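## Task

Get plate M60 into nest OUT while the two other plates finish in the nests they started in. Every plate must rest flat within its nest's locators, its A1 well at the nest corner labelled A1, and must stay there without the robot holding it. Finish with both grippers released and moved away.

## Robot and tools

Robot: two xArm6-type arms, left_arm and right_arm, each with a two-finger bio gripper. Bases in the scene frame: left_arm at (-0.046, +0.300, 0) m, right_arm at (-0.023, -0.339, 0) m, both turned only slightly about z. Either arm may be parked out of the way.

Scene frame: origin on the table top between the arms, +z up, +x out across the table, left_arm on the +y side. The names left and right do not refer to image sides. Nest OUT lies between the arms; N1, N2, N3 and RD form an arc in front of them, in that clockwise order seen from above. A fixed scanner stands next to RD. A plate's ID is only learned by laying it flat in RD with A1 at the A1 corner and keeping the view clear; then the scanner's code shows it. Well A1 sits at the plate's clipped corner.

Gripper frame: fingers point along the gripper's +x, close along its y, +z points back toward the flange. The reported end_effector_position is midway between the finger pads, roughly 2 cm behind the tips. With the flange pointing straight down the fingers are level; wrist roll rotates them around.

execute_actions(actions): a list of action objects run one after another; an empty list just returns state and images. Each action may have:
- rows: 1 to 15 rows, each used for one control step of 1/30 s. Every row is a single flat list of 14 numbers, each in [-1, 1], covering both arms even if one is idle: left_arm dx, dy, dz, rx, ry, rz, opening, then right_arm dx, dy, dz, rx, ry, rz, opening.
- dx..rz are an offset, not a pose: the target relative to that gripper's measured pose at the start of the action (for a call's first action, the last pose reported), expressed in the gripper's own axes. Every row is measured from that same start, not from the previous row. Scale: 1.0 = 0.6 m for dx, dy, dz and 180 degrees for the rotation vector rx, ry, rz. Zeros hold the arm still.
- opening is absolute: +1 fully open (0.150 m), -1 closed (pads still 0.071 m apart). Closing fully takes about 0.4 s.
- steps: integer 1 to 450, at least the number of rows, default 15. After the last row the arms keep heading for that row's target and the gripper keeps its command, so give long moves enough steps. If steps run out early, the arm may only drift a little further; send the remainder in a new action.
- until: stops the action at the first step where all conditions hold, e.g. {"scanner": {"code": "m60"}} or {"scanner": {"reads": [">", 0]}}. Numbers need a comparison (=, !=, <, <=, >, >=). It only reads devices; the arms are not halted. The scanner takes no commands.
Any bad value or unknown name rejects the whole call before motion.

Motion limits: each step the command is clipped to 70 mm and 16 degrees from the measured pose; position is favoured over orientation when both cannot be met. Joints move at most 3.14 rad/s and need 0.16 s to get up to speed. Elbows never fully straighten. Joint ranges (rad): waist and forearm roll and wrist roll ±6.283, shoulder -2.059 to 2.094, elbow -3.927 to 0.192, wrist pitch -1.693 to 3.142. For smooth moves ramp the offset gradually, e.g. add 0.01 per row (6 mm per step, 0.18 m/s); abrupt starts can shake a held plate loose.

Results: per arm, end_effector_position (m) and end_effector_quat_wxyz in the scene frame, linear and angular velocities, joint positions (last one is finger opening in metres), grip_measured (opening on the command scale), and Hand target lines showing the pose currently being chased. Reported hand positions can be off, more so when reaching far. Grip readings may be offset by up to about 1 mm per gripper. To keep hold of something, command an opening at least about 0.04 below grip_measured. Each pad pushes about 20 N; a fast close can squeeze harder. "pose unreachable" means the clearance check altered or blocked that arm's command; the arm drops its target and rests. If an arm is pushed too far from its target, both arms drop their targets. scanner code is the current lower-case ID or no_read (never wrong); reads counts switches from no_read to an ID.

Faults: reaching a joint's load limit (N m: waist 44, shoulder 44, elbow 26.4, forearm roll 26.4, wrist pitch 17.6, wrist roll 17.6, held weight included) stops the arm, backs that joint off, freezes it for 10 s and drops the rest of the call. Holding loads heats motors, even while you think; MOTOR HOT appears from 65 °C and at 80 °C an OVER-TEMPERATURE FAULT brakes the arm until it cools. The robot holds the last command while you compose replies. Occasionally a held part is tugged or a loose object nudged.

Cameras: cam_high 672x504 (pinhole+radial), cam_left_wrist and cam_right_wrist 616x616 fisheye; calibration with K, distortion and T_world_to_cam is given and may be slightly off.

zoom_image(camera, region): camera is cam_high, cam_left_wrist or cam_right_wrist; region [x0, y0, x1, y1] in pixels of that camera's last image, origin top-left, at most 504 by 504.

read_manual(section): returns URDF licence texts only ("licences").

finished_scene(scene): ends the current scene, given its number, irreversibly; the result reports success and starts the next task. Answering without a tool call ends everything.

Avoid: dropping plates or knocking anything off the table, arms colliding or pressing each other, hard pushes into nests, fast squeezing closes, and leaving a plate resting on the gripper at the end.

Each tool is called after ">>>" by a JSON object that holds its "op" and its "data".

## Session

>>> {"op": "execute_actions", "data": {"actions": []}}

Scene clock: 0.00 s.
left_arm: end_effector_position=(+0.1915, +0.6454, +0.3790) grip_measured=+1.00 end_effector_quat_wxyz=(+0.628, +0.274, -0.243, -0.687) end_effector_velocity=(+0.000, +0.000, +0.000) end_effector_angular_velocity=(+0.001, -0.000, +0.001) | right_arm: end_effector_position=(+0.4034, -0.3188, +0.3910) grip_measured=+1.00 end_effector_quat_wxyz=(+0.796, +0.188, -0.129, -0.560) end_effector_velocity=(-0.000, -0.000, +0.000) end_effector_angular_velocity=(+0.000, +0.000, -0.001)
Joint positions: left_arm=[ 1.242  0.141 -1.362 -0.811  1.077 -3.044  0.15 ] | right_arm=[ 0.586 -0.433 -0.748 -0.032  0.721  1.649  0.15 ]
Joint velocities: left_arm=[ 0.     0.    -0.001 -0.    -0.001 -0.     0.   ] | right_arm=[-0.001 -0.    -0.001  0.     0.001  0.     0.   ]
Hand target (left_arm): +0.192, +0.645, +0.379; +0.628, +0.274, -0.243, -0.687
Hand target (right_arm): +0.403, -0.319, +0.391; +0.796, +0.188, -0.129, -0.560
scanner: code=no_read reads=0

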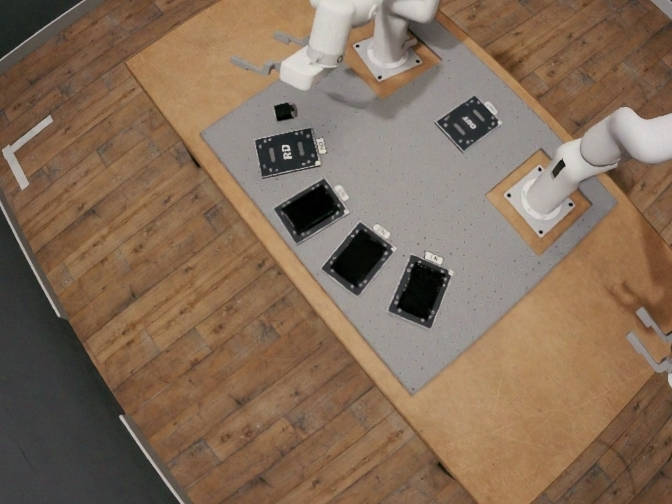

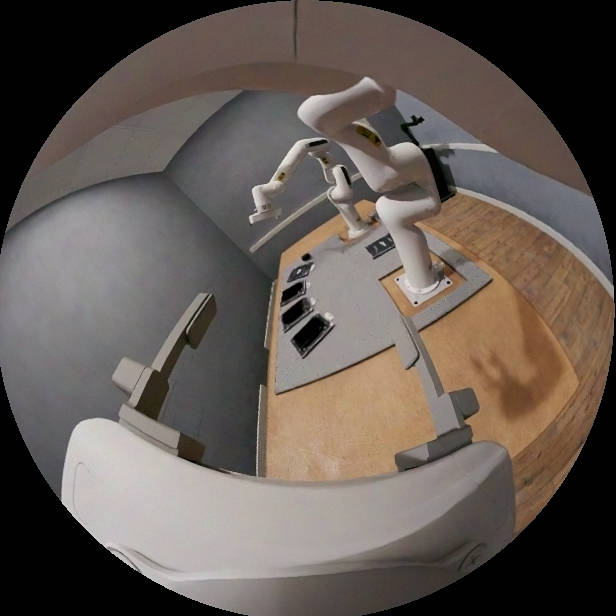

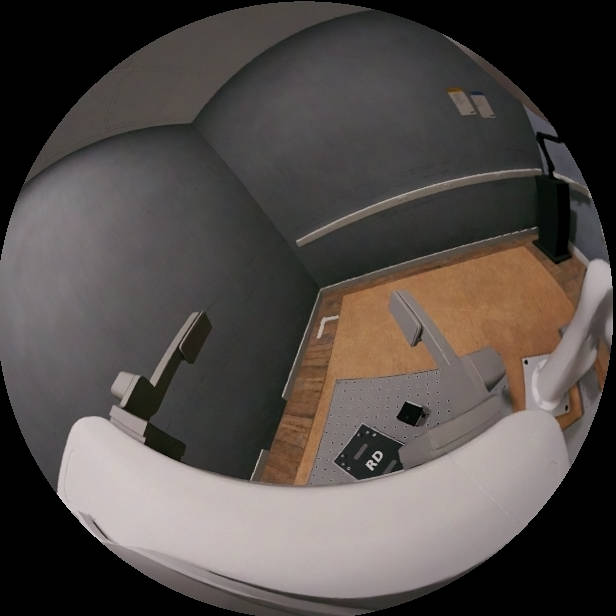

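>>> {"op": "zoom_image", "data": {"camera": "cam_high", "region": [240, 90, 400, 250]}}

>>> {"op": "zoom_image", "data": {"camera": "cam_high", "region": [310, 200, 470, 340]}}

>>> {"op": "zoom_image", "data": {"camera": "cam_high", "region": [420, 80, 520, 170]}}

Region (240, 90, 400, 250) of cam_high's 672x504 image, scaled by 3.150, with more detail than that image has.

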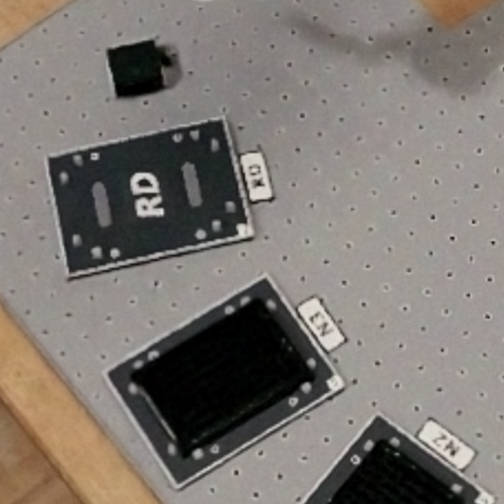

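Region (310, 200, 470, 340) of cam_high's 672x504 image, scaled by 3.150, with more detail than that image has; it fills the top 441 rows of this view, and the rest is white.

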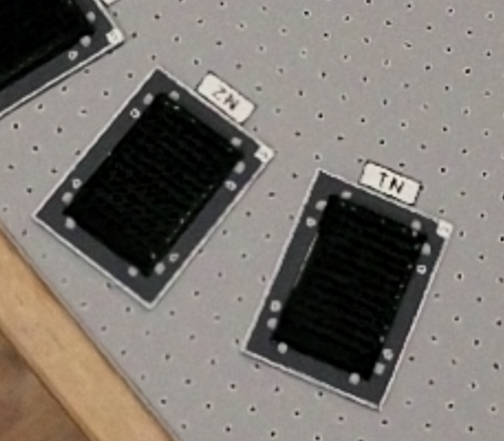

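Region (420, 80, 520, 170) of cam_high's 672x504 image, scaled by 5.040, with more detail than that image has; it fills the top 454 rows of this view, and the rest is white.

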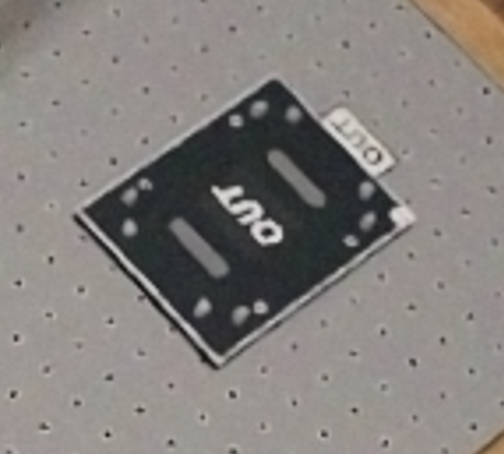

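>>> {"op": "execute_actions", "data": {"actions": [{"rows":[[0,0,0,0,0,0,1,0,0,0,-0.033,0.02,0.088,1],[0,0,0,0,0,0,1,0,0,0,-0.033,0.02,0.088,1],[0,0,0,0,0,0,1,0,0,0,-0.066,0.04,0.175,1],[0,0,0,0,0,0,1,0,0,0,-0.1317,0.0806,0.3506,1]],"steps":45},{"rows":[[0,0,0,0,0,0,1,0,0.03,-0.04,0,0,0,1],[0,0,0,0,0,0,1,0,0.06,-0.08,0,0,0,1],[0,0,0,0,0,0,1,0,0.1,-0.13,0,0,0,1],[0,0,0,0,0,0,1,0.05,0.365,-0.45,0,0,0,1]],"steps":50}]}}

Scene clock: 32.50 s.
left_arm: end_effector_position=(+0.1915, +0.6454, +0.3790) grip_measured=+1.00 end_effector_quat_wxyz=(+0.628, +0.274, -0.243, -0.687) end_effector_velocity=(+0.000, -0.000, -0.000) end_effector_angular_velocity=(+0.000, -0.000, -0.001) | right_arm: end_effector_position=(+0.4556, -0.1032, +0.1208) grip_measured=+1.00 end_effector_quat_wxyz=(+0.999, +0.001, -0.000, -0.051) end_effector_velocity=(-0.001, -0.000, -0.002) end_effector_angular_velocity=(-0.002, +0.002, +0.001)
Joint positions: left_arm=[ 1.242  0.141 -1.362 -0.811  1.077 -3.044  0.15 ] | right_arm=[ 0.83   0.208 -0.692  0.002  0.483  0.749  0.15 ]
Joint velocities: left_arm=[-0.001  0.    -0.    -0.    -0.001  0.     0.   ] | right_arm=[ 0.001  0.003  0.001  0.    -0.001 -0.     0.   ]
Hand target (left_arm): +0.192, +0.645, +0.379; +0.628, +0.274, -0.243, -0.687
Hand target (right_arm): +0.456, -0.103, +0.121; +0.999, +0.001, +0.000, -0.051
Off the commanded pose (left_arm): 0.000 m, 0 deg.
Off the commanded pose (right_arm): 0.002 m, 0 deg.
scanner: code=no_read reads=0
camera_calibration (this result's frames):
cam_left_wrist: T_world_to_cam=[[-0.806553, 0.0437489, -0.589541, 0.349989], [0.475642, 0.64023, -0.603216, -0.261469], [0.351052, -0.766936, -0.537188, 0.755384], [0, 0, 0, 1]] pos_world=[0.141472, 0.73142, 0.454394]
cam_right_wrist: T_world_to_cam=[[-0.113204, -0.985594, -0.125656, -0.0437201], [-0.55383, 0.167594, -0.815588, 0.379435], [0.824898, -0.0227362, -0.564824, -0.186207], [0, 0, 0, 1]] pos_world=[0.358795, -0.110915, 0.198795]

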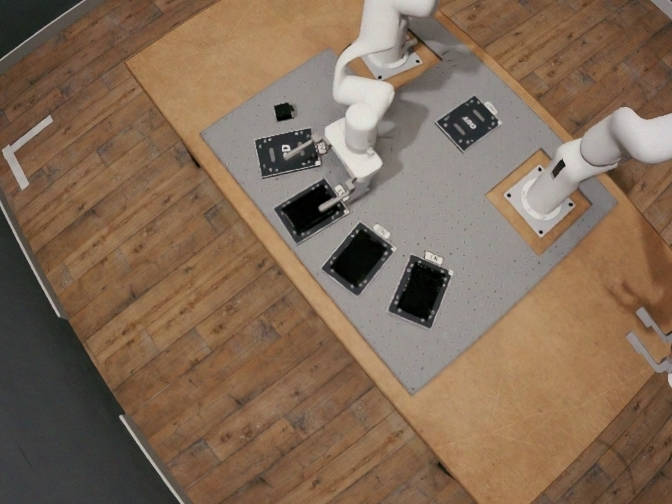

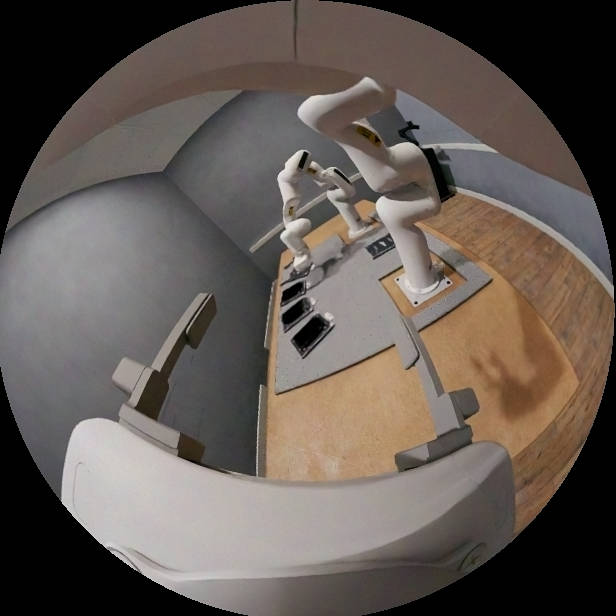

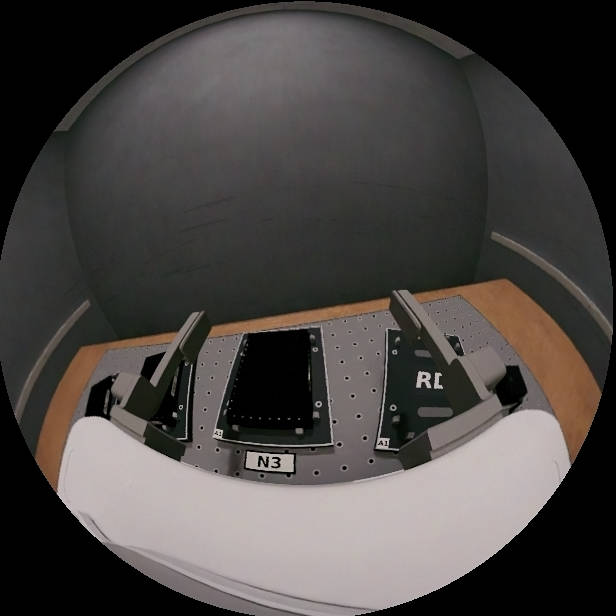

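>>> {"op": "zoom_image", "data": {"camera": "cam_right_wrist", "region": [70, 290, 370, 500]}}

Region (70, 290, 370, 500) of cam_right_wrist's 616x616 image, scaled by 1.680, with more detail than that image has; it fills the top 353 rows of this view, and the rest is white.

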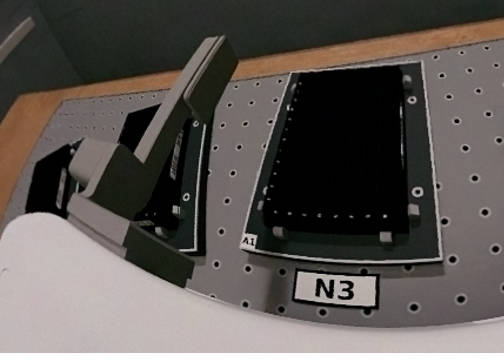

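>>> {"op": "execute_actions", "data": {"actions": [{"rows":[[0,0,0,0,0,0,1,0.01,0,-0.02,0,0,0,0.5],[0,0,0,0,0,0,1,0.02,0,-0.05,0,0,0,0.2],[0,0,0,0,0,0,1,0.04,0,-0.1,0,0,0,0]],"steps":40}]}}

>>> {"op": "execute_actions", "data": {"actions": []}}

Scene clock: 42.73 s.
left_arm: end_effector_position=(+0.1915, +0.6454, +0.3790) grip_measured=+1.00 end_effector_quat_wxyz=(+0.628, +0.274, -0.243, -0.687) end_effector_velocity=(+0.000, -0.000, -0.000) end_effector_angular_velocity=(-0.002, +0.000, -0.000) | right_arm: end_effector_position=(+0.4793, -0.1055, +0.0606) grip_measured=+0.00 end_effector_quat_wxyz=(+0.999, +0.001, -0.000, -0.051) end_effector_velocity=(-0.000, -0.000, -0.001) end_effector_angular_velocity=(-0.001, +0.002, +0.000)
Joint positions: left_arm=[ 1.242  0.141 -1.362 -0.811  1.077 -3.044  0.15 ] | right_arm=[ 0.792  0.432 -0.778  0.004  0.345  0.71   0.111]
Joint velocities: left_arm=[-0.     0.     0.001 -0.001  0.001 -0.     0.   ] | right_arm=[ 0.     0.001  0.001  0.001  0.    -0.001 -0.   ]
Hand target (left_arm): +0.192, +0.645, +0.379; +0.628, +0.274, -0.243, -0.687
Hand target (right_arm): +0.479, -0.106, +0.061; +0.999, +0.001, +0.000, -0.051
Off the commanded pose (left_arm): 0.000 m, 0 deg.
Off the commanded pose (right_arm): 0.000 m, 0 deg.
scanner: code=no_read reads=0
camera_calibration (this result's frames):
cam_left_wrist: T_world_to_cam=[[-0.806553, 0.043749, -0.589541, 0.349989], [0.475642, 0.64023, -0.603216, -0.26147], [0.351052, -0.766936, -0.537188, 0.755383], [0, 0, 0, 1]] pos_world=[0.141472, 0.73142, 0.454394]
cam_right_wrist: T_world_to_cam=[[-0.113105, -0.985593, -0.125752, -0.0509932], [-0.55393, 0.16762, -0.815515, 0.343959], [0.824845, -0.0225805, -0.564908, -0.239808], [0, 0, 0, 1]] pos_world=[0.382566, -0.113328, 0.138622]

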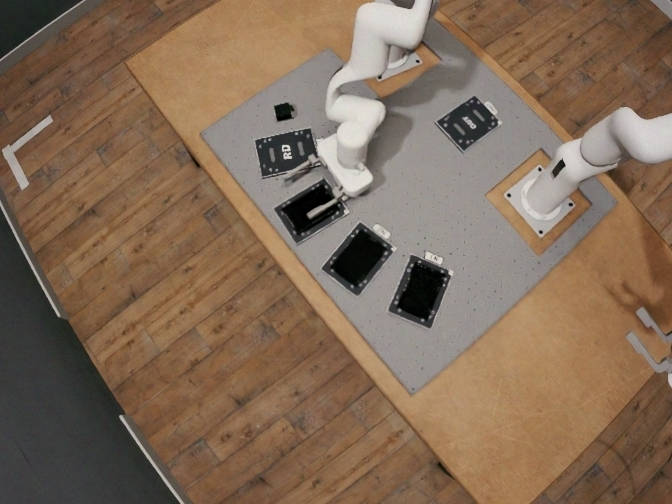

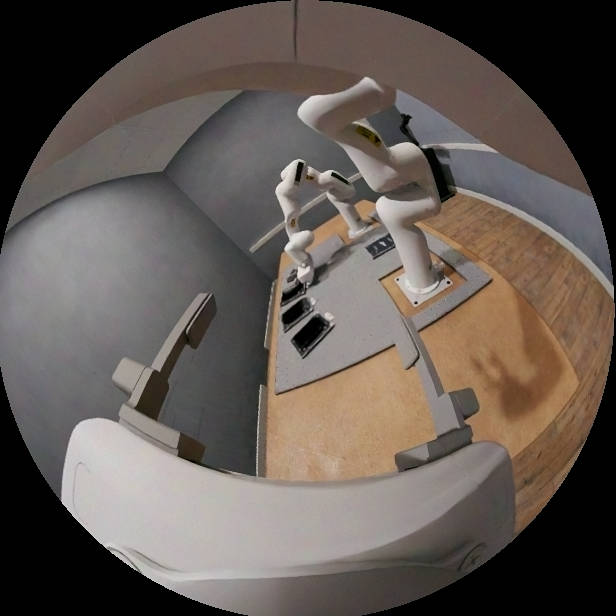

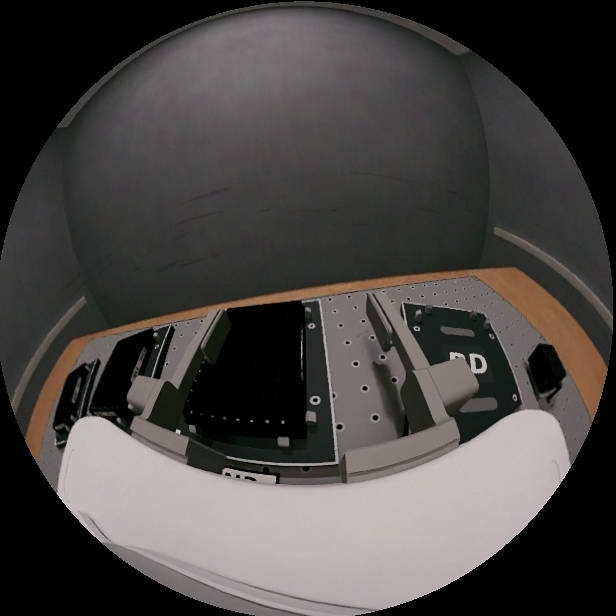

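Scene clock: 42.73 s.
left_arm: end_effector_position=(+0.1915, +0.6454, +0.3790) grip_measured=+1.00 end_effector_quat_wxyz=(+0.628, +0.274, -0.243, -0.687) end_effector_velocity=(+0.000, -0.000, -0.000) end_effector_angular_velocity=(-0.002, +0.000, -0.000) | right_arm: end_effector_position=(+0.4793, -0.1055, +0.0606) grip_measured=+0.00 end_effector_quat_wxyz=(+0.999, +0.001, -0.000, -0.051) end_effector_velocity=(-0.000, -0.000, -0.001) end_effector_angular_velocity=(-0.001, +0.002, +0.000)
Joint positions: left_arm=[ 1.242  0.141 -1.362 -0.811  1.077 -3.044  0.15 ] | right_arm=[ 0.792  0.432 -0.778  0.004  0.345  0.71   0.111]
Joint velocities: left_arm=[-0.     0.     0.001 -0.001  0.001 -0.     0.   ] | right_arm=[ 0.     0.001  0.001  0.001  0.    -0.001 -0.   ]
Hand target (left_arm): +0.192, +0.645, +0.379; +0.628, +0.274, -0.243, -0.687
Hand target (right_arm): +0.479, -0.106, +0.061; +0.999, +0.001, +0.000, -0.051
Off the commanded pose (left_arm): 0.000 m, 0 deg.
Off the commanded pose (right_arm): 0.000 m, 0 deg.
scanner: code=no_read reads=0
camera_calibration (this result's frames):
cam_left_wrist: T_world_to_cam=[[-0.806553, 0.043749, -0.589541, 0.349989], [0.475642, 0.64023, -0.603216, -0.26147], [0.351052, -0.766936, -0.537188, 0.755383], [0, 0, 0, 1]] pos_world=[0.141472, 0.73142, 0.454394]
cam_right_wrist: T_world_to_cam=[[-0.113105, -0.985593, -0.125752, -0.0509932], [-0.55393, 0.16762, -0.815515, 0.343959], [0.824845, -0.0225805, -0.564908, -0.239808], [0, 0, 0, 1]] pos_world=[0.382566, -0.113328, 0.138622]

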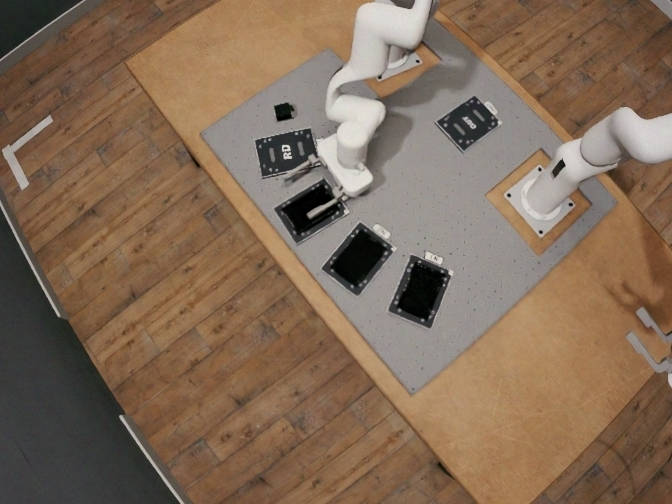

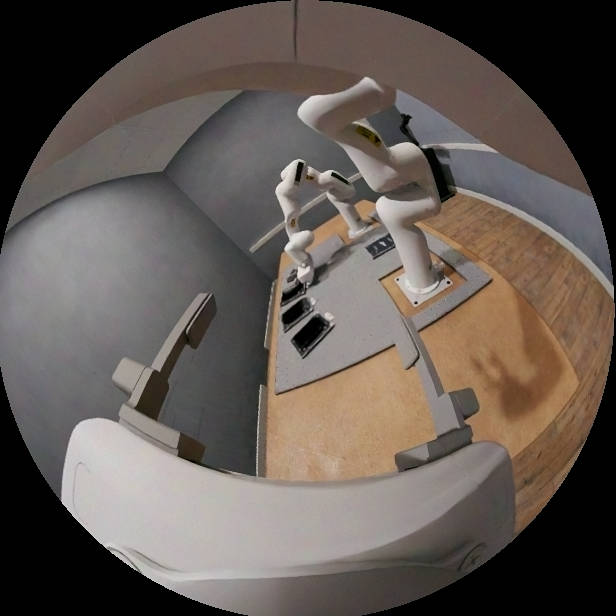

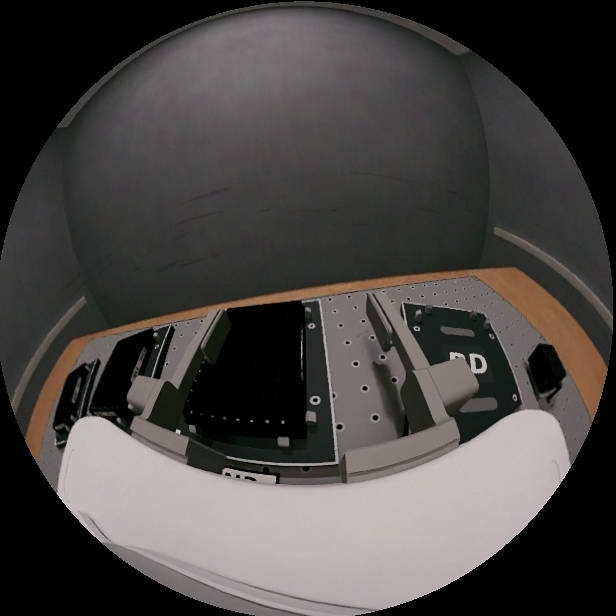

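>>> {"op": "execute_actions", "data": {"actions": [{"rows":[[0,0,0,0,0,0,1,0,0,0.01,0,0,0,0],[0,0,0,0,0,0,1,-0.01,0.02,0.01,0,0,0,0],[0,0,0,0,0,0,1,-0.025,0.053,0.01,0,0,-0.008,0]],"steps":30}]}}

>>> {"op": "zoom_image", "data": {"camera": "cam_right_wrist", "region": [40, 270, 440, 500]}}

>>> {"op": "zoom_image", "data": {"camera": "cam_left_wrist", "region": [265, 240, 345, 320]}}

Scene clock: 55.60 s.
left_arm: end_effector_position=(+0.1915, +0.6454, +0.3790) grip_measured=+1.00 end_effector_quat_wxyz=(+0.628, +0.274, -0.243, -0.687) end_effector_velocity=(+0.000, +0.000, -0.001) end_effector_angular_velocity=(-0.002, +0.001, -0.000) | right_arm: end_effector_position=(+0.4677, -0.0723, +0.0666) grip_measured=+0.00 end_effector_quat_wxyz=(+0.998, +0.001, +0.000, -0.064) end_effector_velocity=(-0.001, -0.001, -0.002) end_effector_angular_velocity=(-0.003, +0.004, -0.001)
Joint positions: left_arm=[ 1.242  0.141 -1.362 -0.811  1.077 -3.044  0.15 ] | right_arm=[ 0.875  0.441 -0.826  0.004  0.384  0.817  0.111]
Joint velocities: left_arm=[-0.     0.002 -0.    -0.     0.    -0.     0.   ] | right_arm=[-0.     0.002  0.001  0.001  0.001 -0.     0.   ]
Hand target (left_arm): +0.192, +0.645, +0.379; +0.628, +0.274, -0.243, -0.687
Hand target (right_arm): +0.468, -0.072, +0.067; +0.998, +0.001, +0.000, -0.064
Off the commanded pose (left_arm): 0.000 m, 0 deg.
Off the commanded pose (right_arm): 0.000 m, 0 deg.
scanner: code=no_read reads=0
camera_calibration (this result's frames):
cam_left_wrist: T_world_to_cam=[[-0.806553, 0.0437489, -0.589541, 0.349989], [0.475642, 0.64023, -0.603216, -0.26147], [0.351052, -0.766936, -0.537188, 0.755383], [0, 0, 0, 1]] pos_world=[0.141472, 0.73142, 0.454394]
cam_right_wrist: T_world_to_cam=[[-0.13792, -0.98241, -0.125894, -0.00698443], [-0.549614, 0.181656, -0.815429, 0.335863], [0.823955, -0.0432709, -0.565, -0.22709], [0, 0, 0, 1]] pos_world=[0.370744, -0.0776997, 0.144688]

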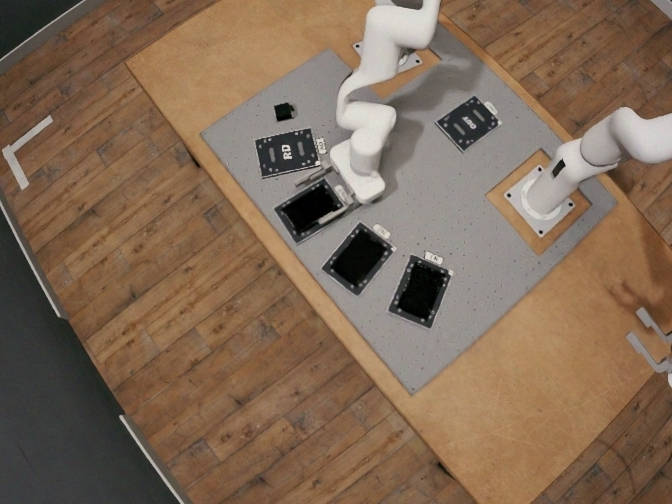

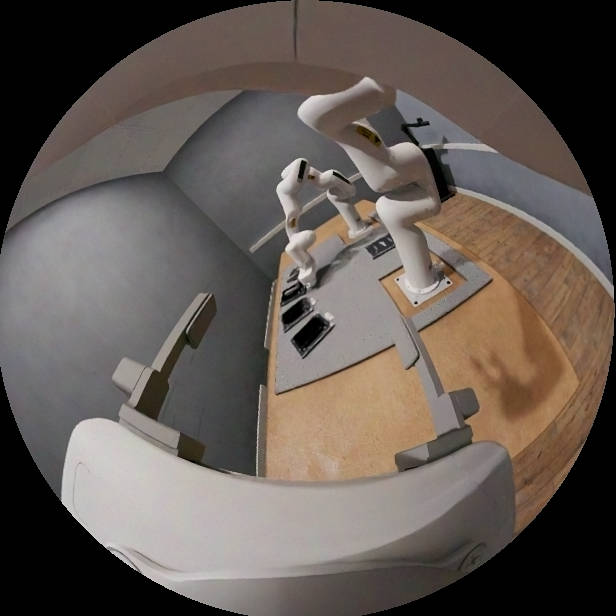

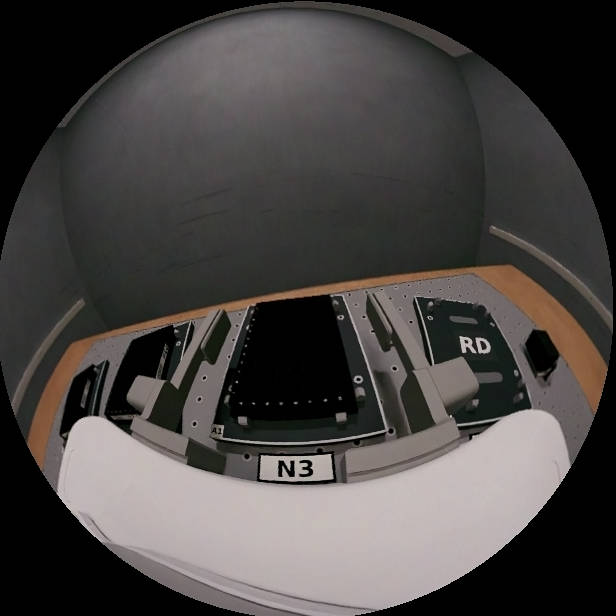

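Region (40, 270, 440, 500) of cam_right_wrist's 616x616 image, scaled by 1.260, with more detail than that image has; it fills the top 290 rows of this view, and the rest is white.

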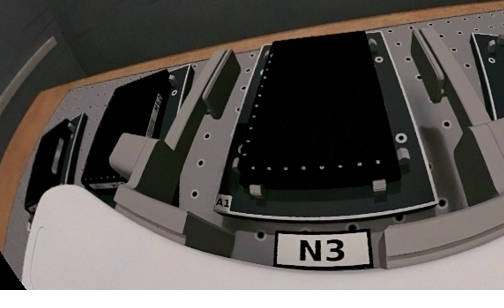

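Region (265, 240, 345, 320) of cam_left_wrist's 616x616 image, scaled by 6.300, with more detail than that image has.

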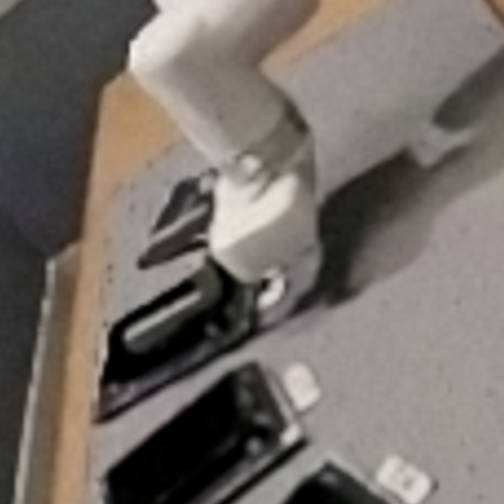

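>>> {"op": "execute_actions", "data": {"actions": [{"rows":[[0,0,0,0,0,0,1,0,0,-0.01,0,0,0,-0.1],[0,0,0,0,0,0,1,0,0.003,-0.02,0,0,0,-0.2],[0,0,0,0,0,0,1,0,0.003,-0.03,0,0,0,-0.3]],"steps":25}]}}

>>> {"op": "zoom_image", "data": {"camera": "cam_right_wrist", "region": [140, 270, 460, 500]}}

>>> {"op": "zoom_image", "data": {"camera": "cam_high", "region": [260, 140, 400, 260]}}

Scene clock: 68.33 s.
left_arm: end_effector_position=(+0.1915, +0.6454, +0.3790) grip_measured=+1.00 end_effector_quat_wxyz=(+0.628, +0.274, -0.243, -0.687) end_effector_velocity=(-0.000, +0.000, -0.000) end_effector_angular_velocity=(+0.000, +0.001, +0.001) | right_arm: end_effector_position=(+0.4679, -0.0705, +0.0487) grip_measured=-0.30 end_effector_quat_wxyz=(+0.998, +0.001, +0.000, -0.064) end_effector_velocity=(-0.001, -0.000, -0.001) end_effector_angular_velocity=(-0.001, +0.002, +0.000)
Joint positions: left_arm=[ 1.242  0.141 -1.362 -0.811  1.077 -3.044  0.15 ] | right_arm=[ 0.878  0.498 -0.843  0.004  0.343  0.82   0.099]
Joint velocities: left_arm=[ 0.001  0.     0.     0.001 -0.001 -0.     0.   ] | right_arm=[ 0.     0.001  0.001  0.     0.    -0.001  0.   ]
Hand target (left_arm): +0.192, +0.645, +0.379; +0.628, +0.274, -0.243, -0.687
Hand target (right_arm): +0.468, -0.071, +0.049; +0.998, +0.001, +0.000, -0.064
Off the commanded pose (left_arm): 0.000 m, 0 deg.
Off the commanded pose (right_arm): 0.000 m, 0 deg.
scanner: code=no_read reads=0
camera_calibration (this result's frames):
cam_left_wrist: T_world_to_cam=[[-0.806553, 0.0437488, -0.589541, 0.349989], [0.475642, 0.64023, -0.603216, -0.26147], [0.351052, -0.766936, -0.537188, 0.755383], [0, 0, 0, 1]] pos_world=[0.141472, 0.73142, 0.454393]
cam_right_wrist: T_world_to_cam=[[-0.137893, -0.982399, -0.12601, -0.00742736], [-0.549613, 0.181737, -0.815412, 0.32097], [0.823961, -0.0431835, -0.564999, -0.23734], [0, 0, 0, 1]] pos_world=[0.370944, -0.0758779, 0.12669]

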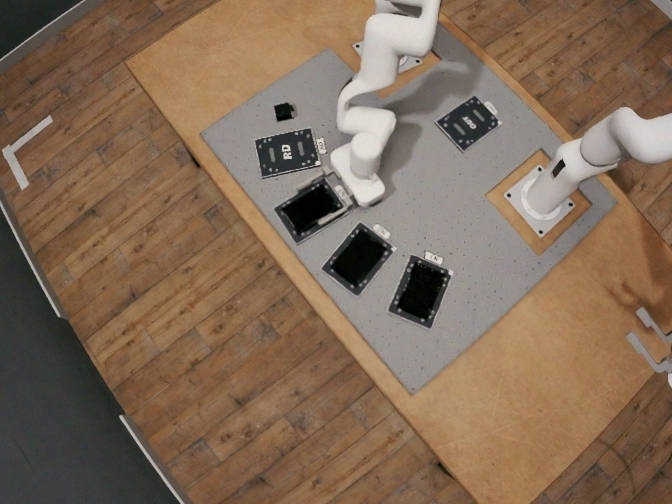

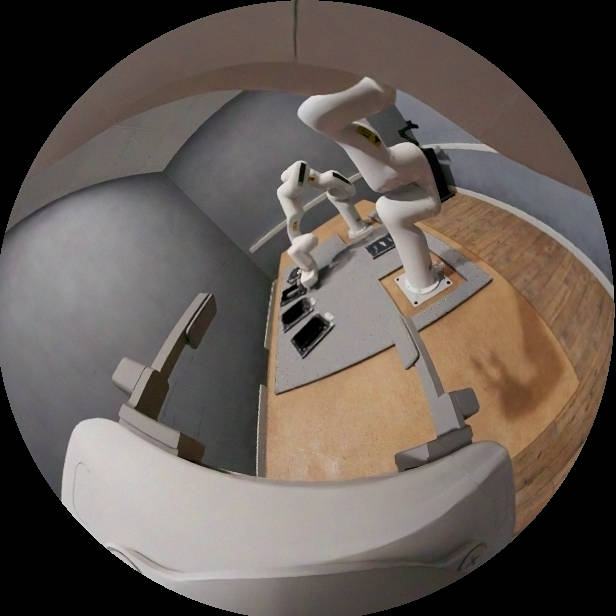

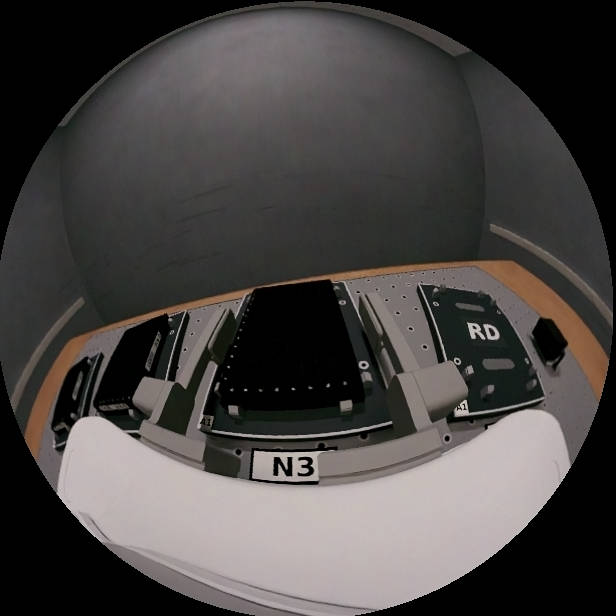

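Region (140, 270, 460, 500) of cam_right_wrist's 616x616 image, scaled by 1.575, with more detail than that image has; it fills the top 362 rows of this view, and the rest is white.

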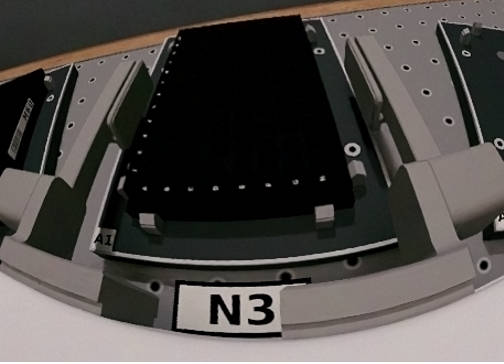

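Region (260, 140, 400, 260) of cam_high's 672x504 image, scaled by 3.600, with more detail than that image has; it fills the top 432 rows of this view, and the rest is white.

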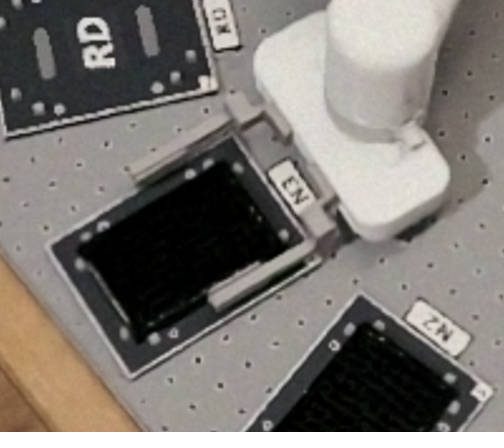

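Text labels exist.

>>> {"op": "zoom_image", "data": {"camera": "cam_right_wrist", "region": [50, 320, 190, 450]}}

Region (50, 320, 190, 450) of cam_right_wrist's 616x616 image, scaled by 3.600, with more detail than that image has; it fills the top 468 rows of this view, and the rest is white.

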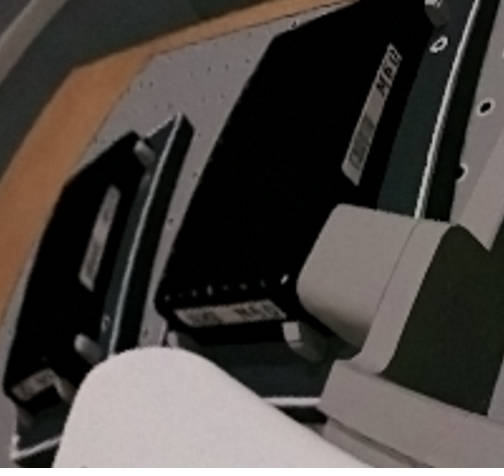

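>>> {"op": "execute_actions", "data": {"actions": [{"rows":[[0,0,0,0,0,0,1,0,0,0.015,0,0,0,-0.2],[0,0,0,0,0,0,1,0,0,0.03,0,0,0,-0.1],[0,0,0,0,0,0,1,0,0,0.04,0,0,0,0]],"steps":14},{"rows":[[0,0,0,0,0,0,1,-0.005,0.03,0,0,0,0.011,0],[0,0,0,0,0,0,1,-0.01,0.06,0,0,0,0.022,0],[0,0,0,0,0,0,1,-0.015,0.09,0,0,0,0.033,0],[0,0,0,0,0,0,1,-0.02,0.12,0,0,0,0.044,0],[0,0,0,0,0,0,1,-0.026,0.15,0,0,0,0.055,0],[0,0,0,0,0,0,1,-0.031,0.18,0,0,0,0.066,0],[0,0,0,0,0,0,1,-0.036,0.21,0,0,0,0.077,0],[0,0,0,0,0,0,1,-0.042,0.24,0,0,0,0.088,0],[0,0,0,0,0,0,1,-0.047,0.27,0,0,0,0.1,0],[0,0,0,0,0,0,1,-0.052,0.29,0,0,0,0.11,0]],"steps":40}]}}

>>> {"op": "zoom_image", "data": {"camera": "cam_right_wrist", "region": [140, 270, 460, 500]}}

>>> {"op": "zoom_image", "data": {"camera": "cam_right_wrist", "region": [70, 320, 210, 450]}}

Scene clock: 79.50 s.
left_arm: end_effector_position=(+0.1915, +0.6454, +0.3790) grip_measured=+1.00 end_effector_quat_wxyz=(+0.628, +0.274, -0.243, -0.687) end_effector_velocity=(-0.000, -0.000, +0.000) end_effector_angular_velocity=(+0.000, -0.000, +0.000) | right_arm: end_effector_position=(+0.4589, +0.1058, +0.0723) grip_measured=+0.00 end_effector_quat_wxyz=(+0.994, +0.001, +0.000, +0.109) end_effector_velocity=(+0.000, +0.001, +0.000) end_effector_angular_velocity=(+0.001, -0.001, +0.001)
Joint positions: left_arm=[ 1.242  0.141 -1.362 -0.811  1.077 -3.044  0.15 ] | right_arm=[ 1.067  0.619 -1.18   0.003  0.56   0.666  0.11 ]
Joint velocities: left_arm=[ 0.    -0.001  0.    -0.    -0.     0.     0.   ] | right_arm=[ 0.001  0.001 -0.001 -0.001 -0.001 -0.     0.   ]
Hand target (left_arm): +0.192, +0.645, +0.379; +0.628, +0.274, -0.243, -0.687
Hand target (right_arm): +0.459, +0.106, +0.072; +0.994, +0.001, +0.000, +0.109
Off the commanded pose (left_arm): 0.000 m, 0 deg.
Off the commanded pose (right_arm): 0.000 m, 0 deg.
scanner: code=no_read reads=0
camera_calibration (this result's frames):
cam_left_wrist: T_world_to_cam=[[-0.806553, 0.043749, -0.589541, 0.349989], [0.475642, 0.64023, -0.603216, -0.26147], [0.351052, -0.766936, -0.537188, 0.755383], [0, 0, 0, 1]] pos_world=[0.141472, 0.73142, 0.454393]
cam_right_wrist: T_world_to_cam=[[0.202794, -0.971116, -0.125732, 0.00998243], [-0.578712, -0.0152798, -0.815389, 0.337493], [0.789916, 0.238119, -0.565095, -0.223134], [0, 0, 0, 1]] pos_world=[0.369544, 0.0679833, 0.150351]

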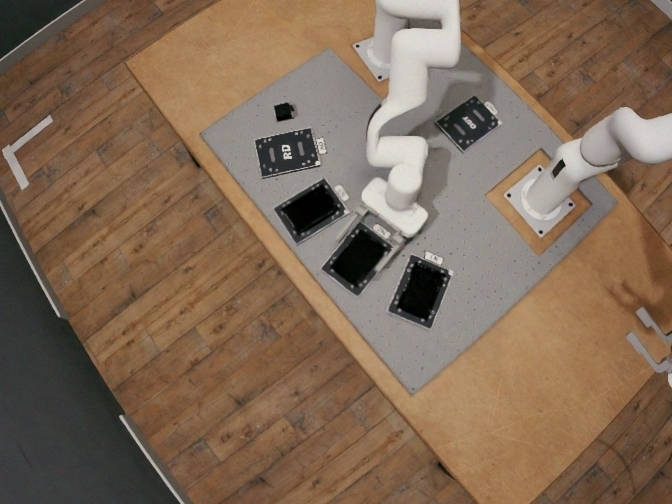

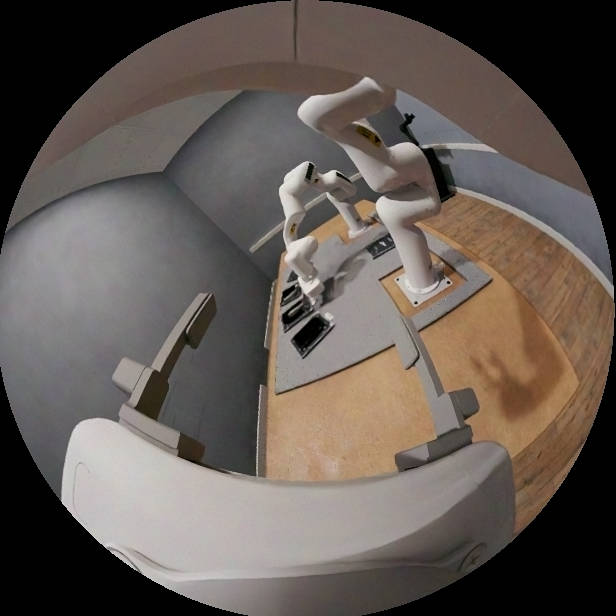

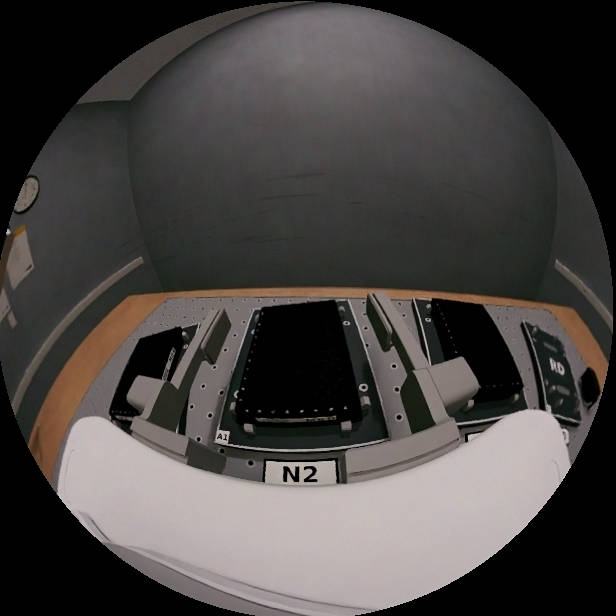

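Region (140, 270, 460, 500) of cam_right_wrist's 616x616 image, scaled by 1.575, with more detail than that image has; it fills the top 362 rows of this view, and the rest is white.

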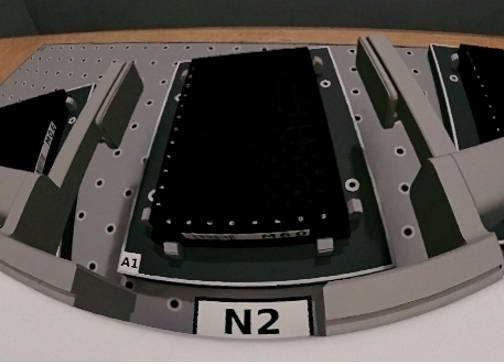

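Region (70, 320, 210, 450) of cam_right_wrist's 616x616 image, scaled by 3.600, with more detail than that image has; it fills the top 468 rows of this view, and the rest is white.

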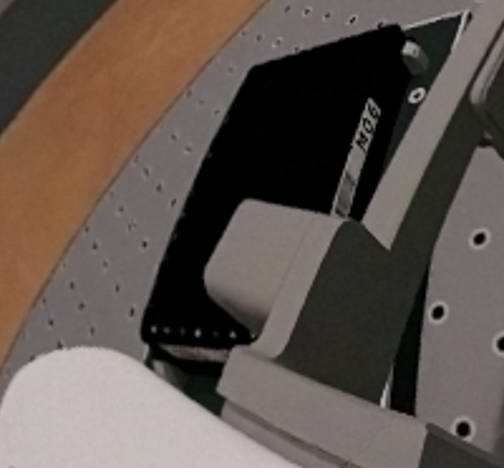

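>>> {"op": "execute_actions", "data": {"actions": [{"rows":[[0,0,0,0,0,0,1,0,-0.003,-0.01,0,0,-0.005,-0.1],[0,0,0,0,0,0,1,0,-0.003,-0.02,0,0,-0.005,-0.2],[0,0,0,0,0,0,1,0,-0.003,-0.03,0,0,-0.005,-0.3],[0,0,0,0,0,0,1,0,-0.003,-0.043,0,0,-0.005,-0.4]],"steps":25}]}}

>>> {"op": "zoom_image", "data": {"camera": "cam_right_wrist", "region": [140, 270, 460, 500]}}

>>> {"op": "zoom_image", "data": {"camera": "cam_high", "region": [310, 190, 430, 300]}}

Scene clock: 94.97 s.
left_arm: end_effector_position=(+0.1915, +0.6454, +0.3790) grip_measured=+1.00 end_effector_quat_wxyz=(+0.628, +0.274, -0.243, -0.687) end_effector_velocity=(+0.000, +0.000, +0.000) end_effector_angular_velocity=(+0.001, -0.001, +0.001) | right_arm: end_effector_position=(+0.4592, +0.1041, +0.0465) grip_measured=-0.40 end_effector_quat_wxyz=(+0.995, +0.001, +0.000, +0.101) end_effector_velocity=(-0.000, +0.001, +0.001) end_effector_angular_velocity=(+0.001, -0.001, +0.001)
Joint positions: left_arm=[ 1.242  0.141 -1.362 -0.811  1.077 -3.044  0.15 ] | right_arm=[ 1.068  0.685 -1.197  0.003  0.511  0.682  0.095]
Joint velocities: left_arm=[ 0.    -0.    -0.    -0.001 -0.     0.     0.   ] | right_arm=[ 0.001 -0.002 -0.    -0.     0.    -0.     0.   ]
Hand target (left_arm): +0.192, +0.645, +0.379; +0.628, +0.274, -0.243, -0.687
Hand target (right_arm): +0.459, +0.104, +0.046; +0.995, +0.001, +0.000, +0.101
Off the commanded pose (left_arm): 0.000 m, 0 deg.
Off the commanded pose (right_arm): 0.000 m, 0 deg.
scanner: code=no_read reads=0
camera_calibration (this result's frames):
cam_left_wrist: T_world_to_cam=[[-0.806553, 0.0437491, -0.589541, 0.349989], [0.475642, 0.64023, -0.603216, -0.26147], [0.351052, -0.766936, -0.537188, 0.755383], [0, 0, 0, 1]] pos_world=[0.141472, 0.73142, 0.454393]
cam_right_wrist: T_world_to_cam=[[0.187564, -0.974153, -0.12588, 0.0123496], [-0.578885, -0.00609481, -0.815387, 0.315775], [0.793544, 0.225807, -0.565065, -0.23793], [0, 0, 0, 1]] pos_world=[0.369289, 0.0676812, 0.124588]

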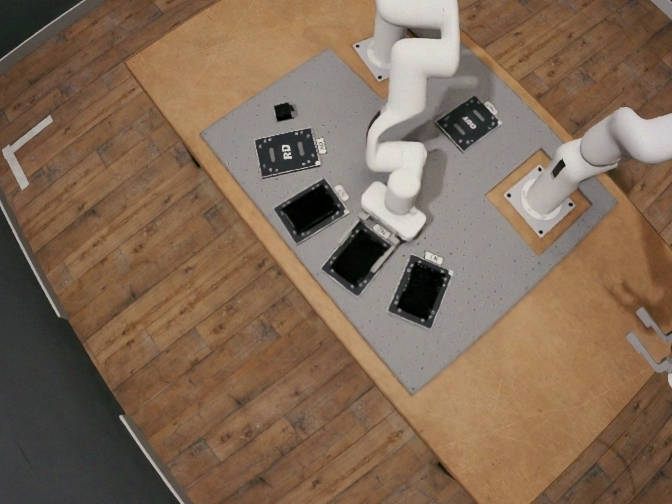

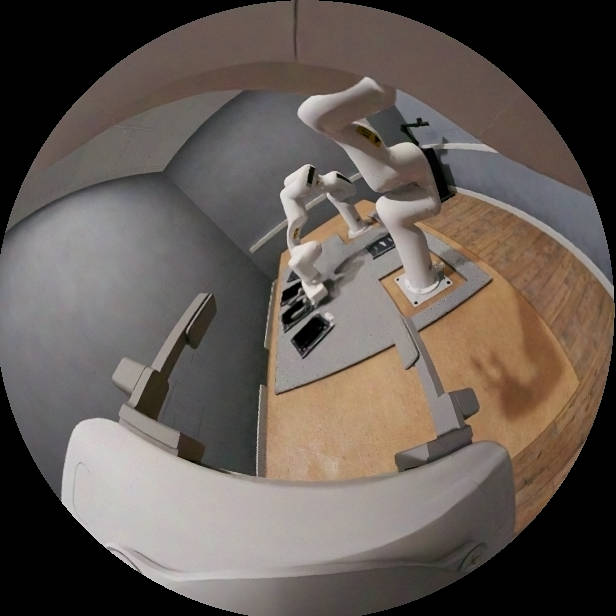

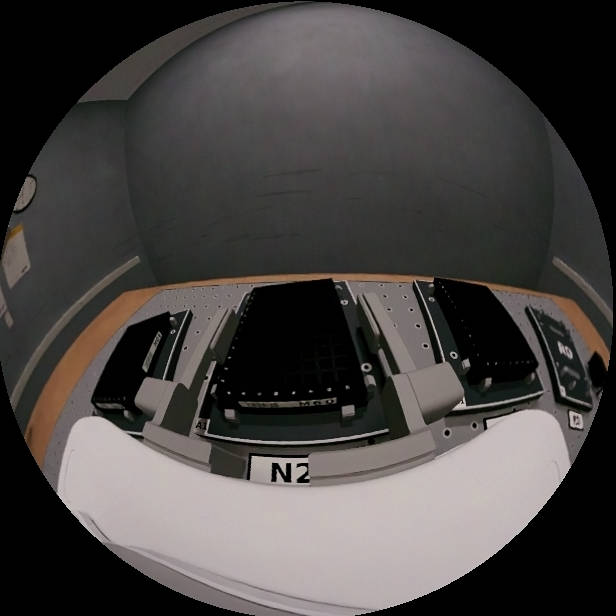

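Region (140, 270, 460, 500) of cam_right_wrist's 616x616 image, scaled by 1.575, with more detail than that image has; it fills the top 362 rows of this view, and the rest is white.

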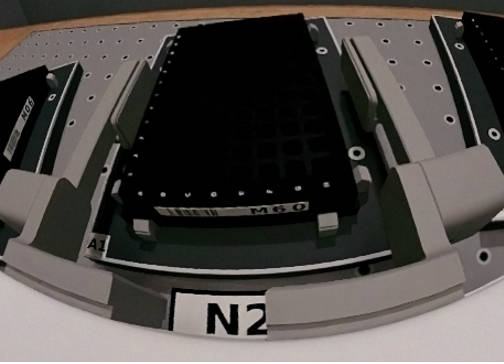

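Region (310, 190, 430, 300) of cam_high's 672x504 image, scaled by 4.200, with more detail than that image has; it fills the top 462 rows of this view, and the rest is white.

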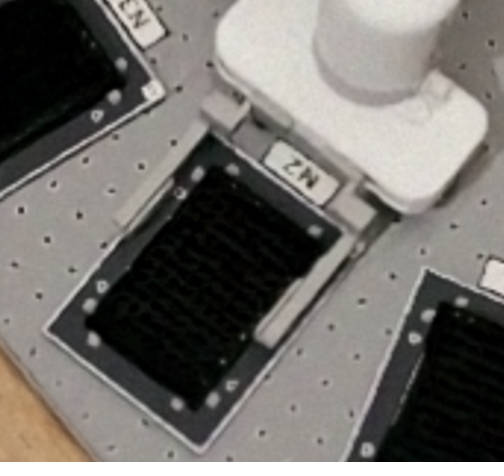

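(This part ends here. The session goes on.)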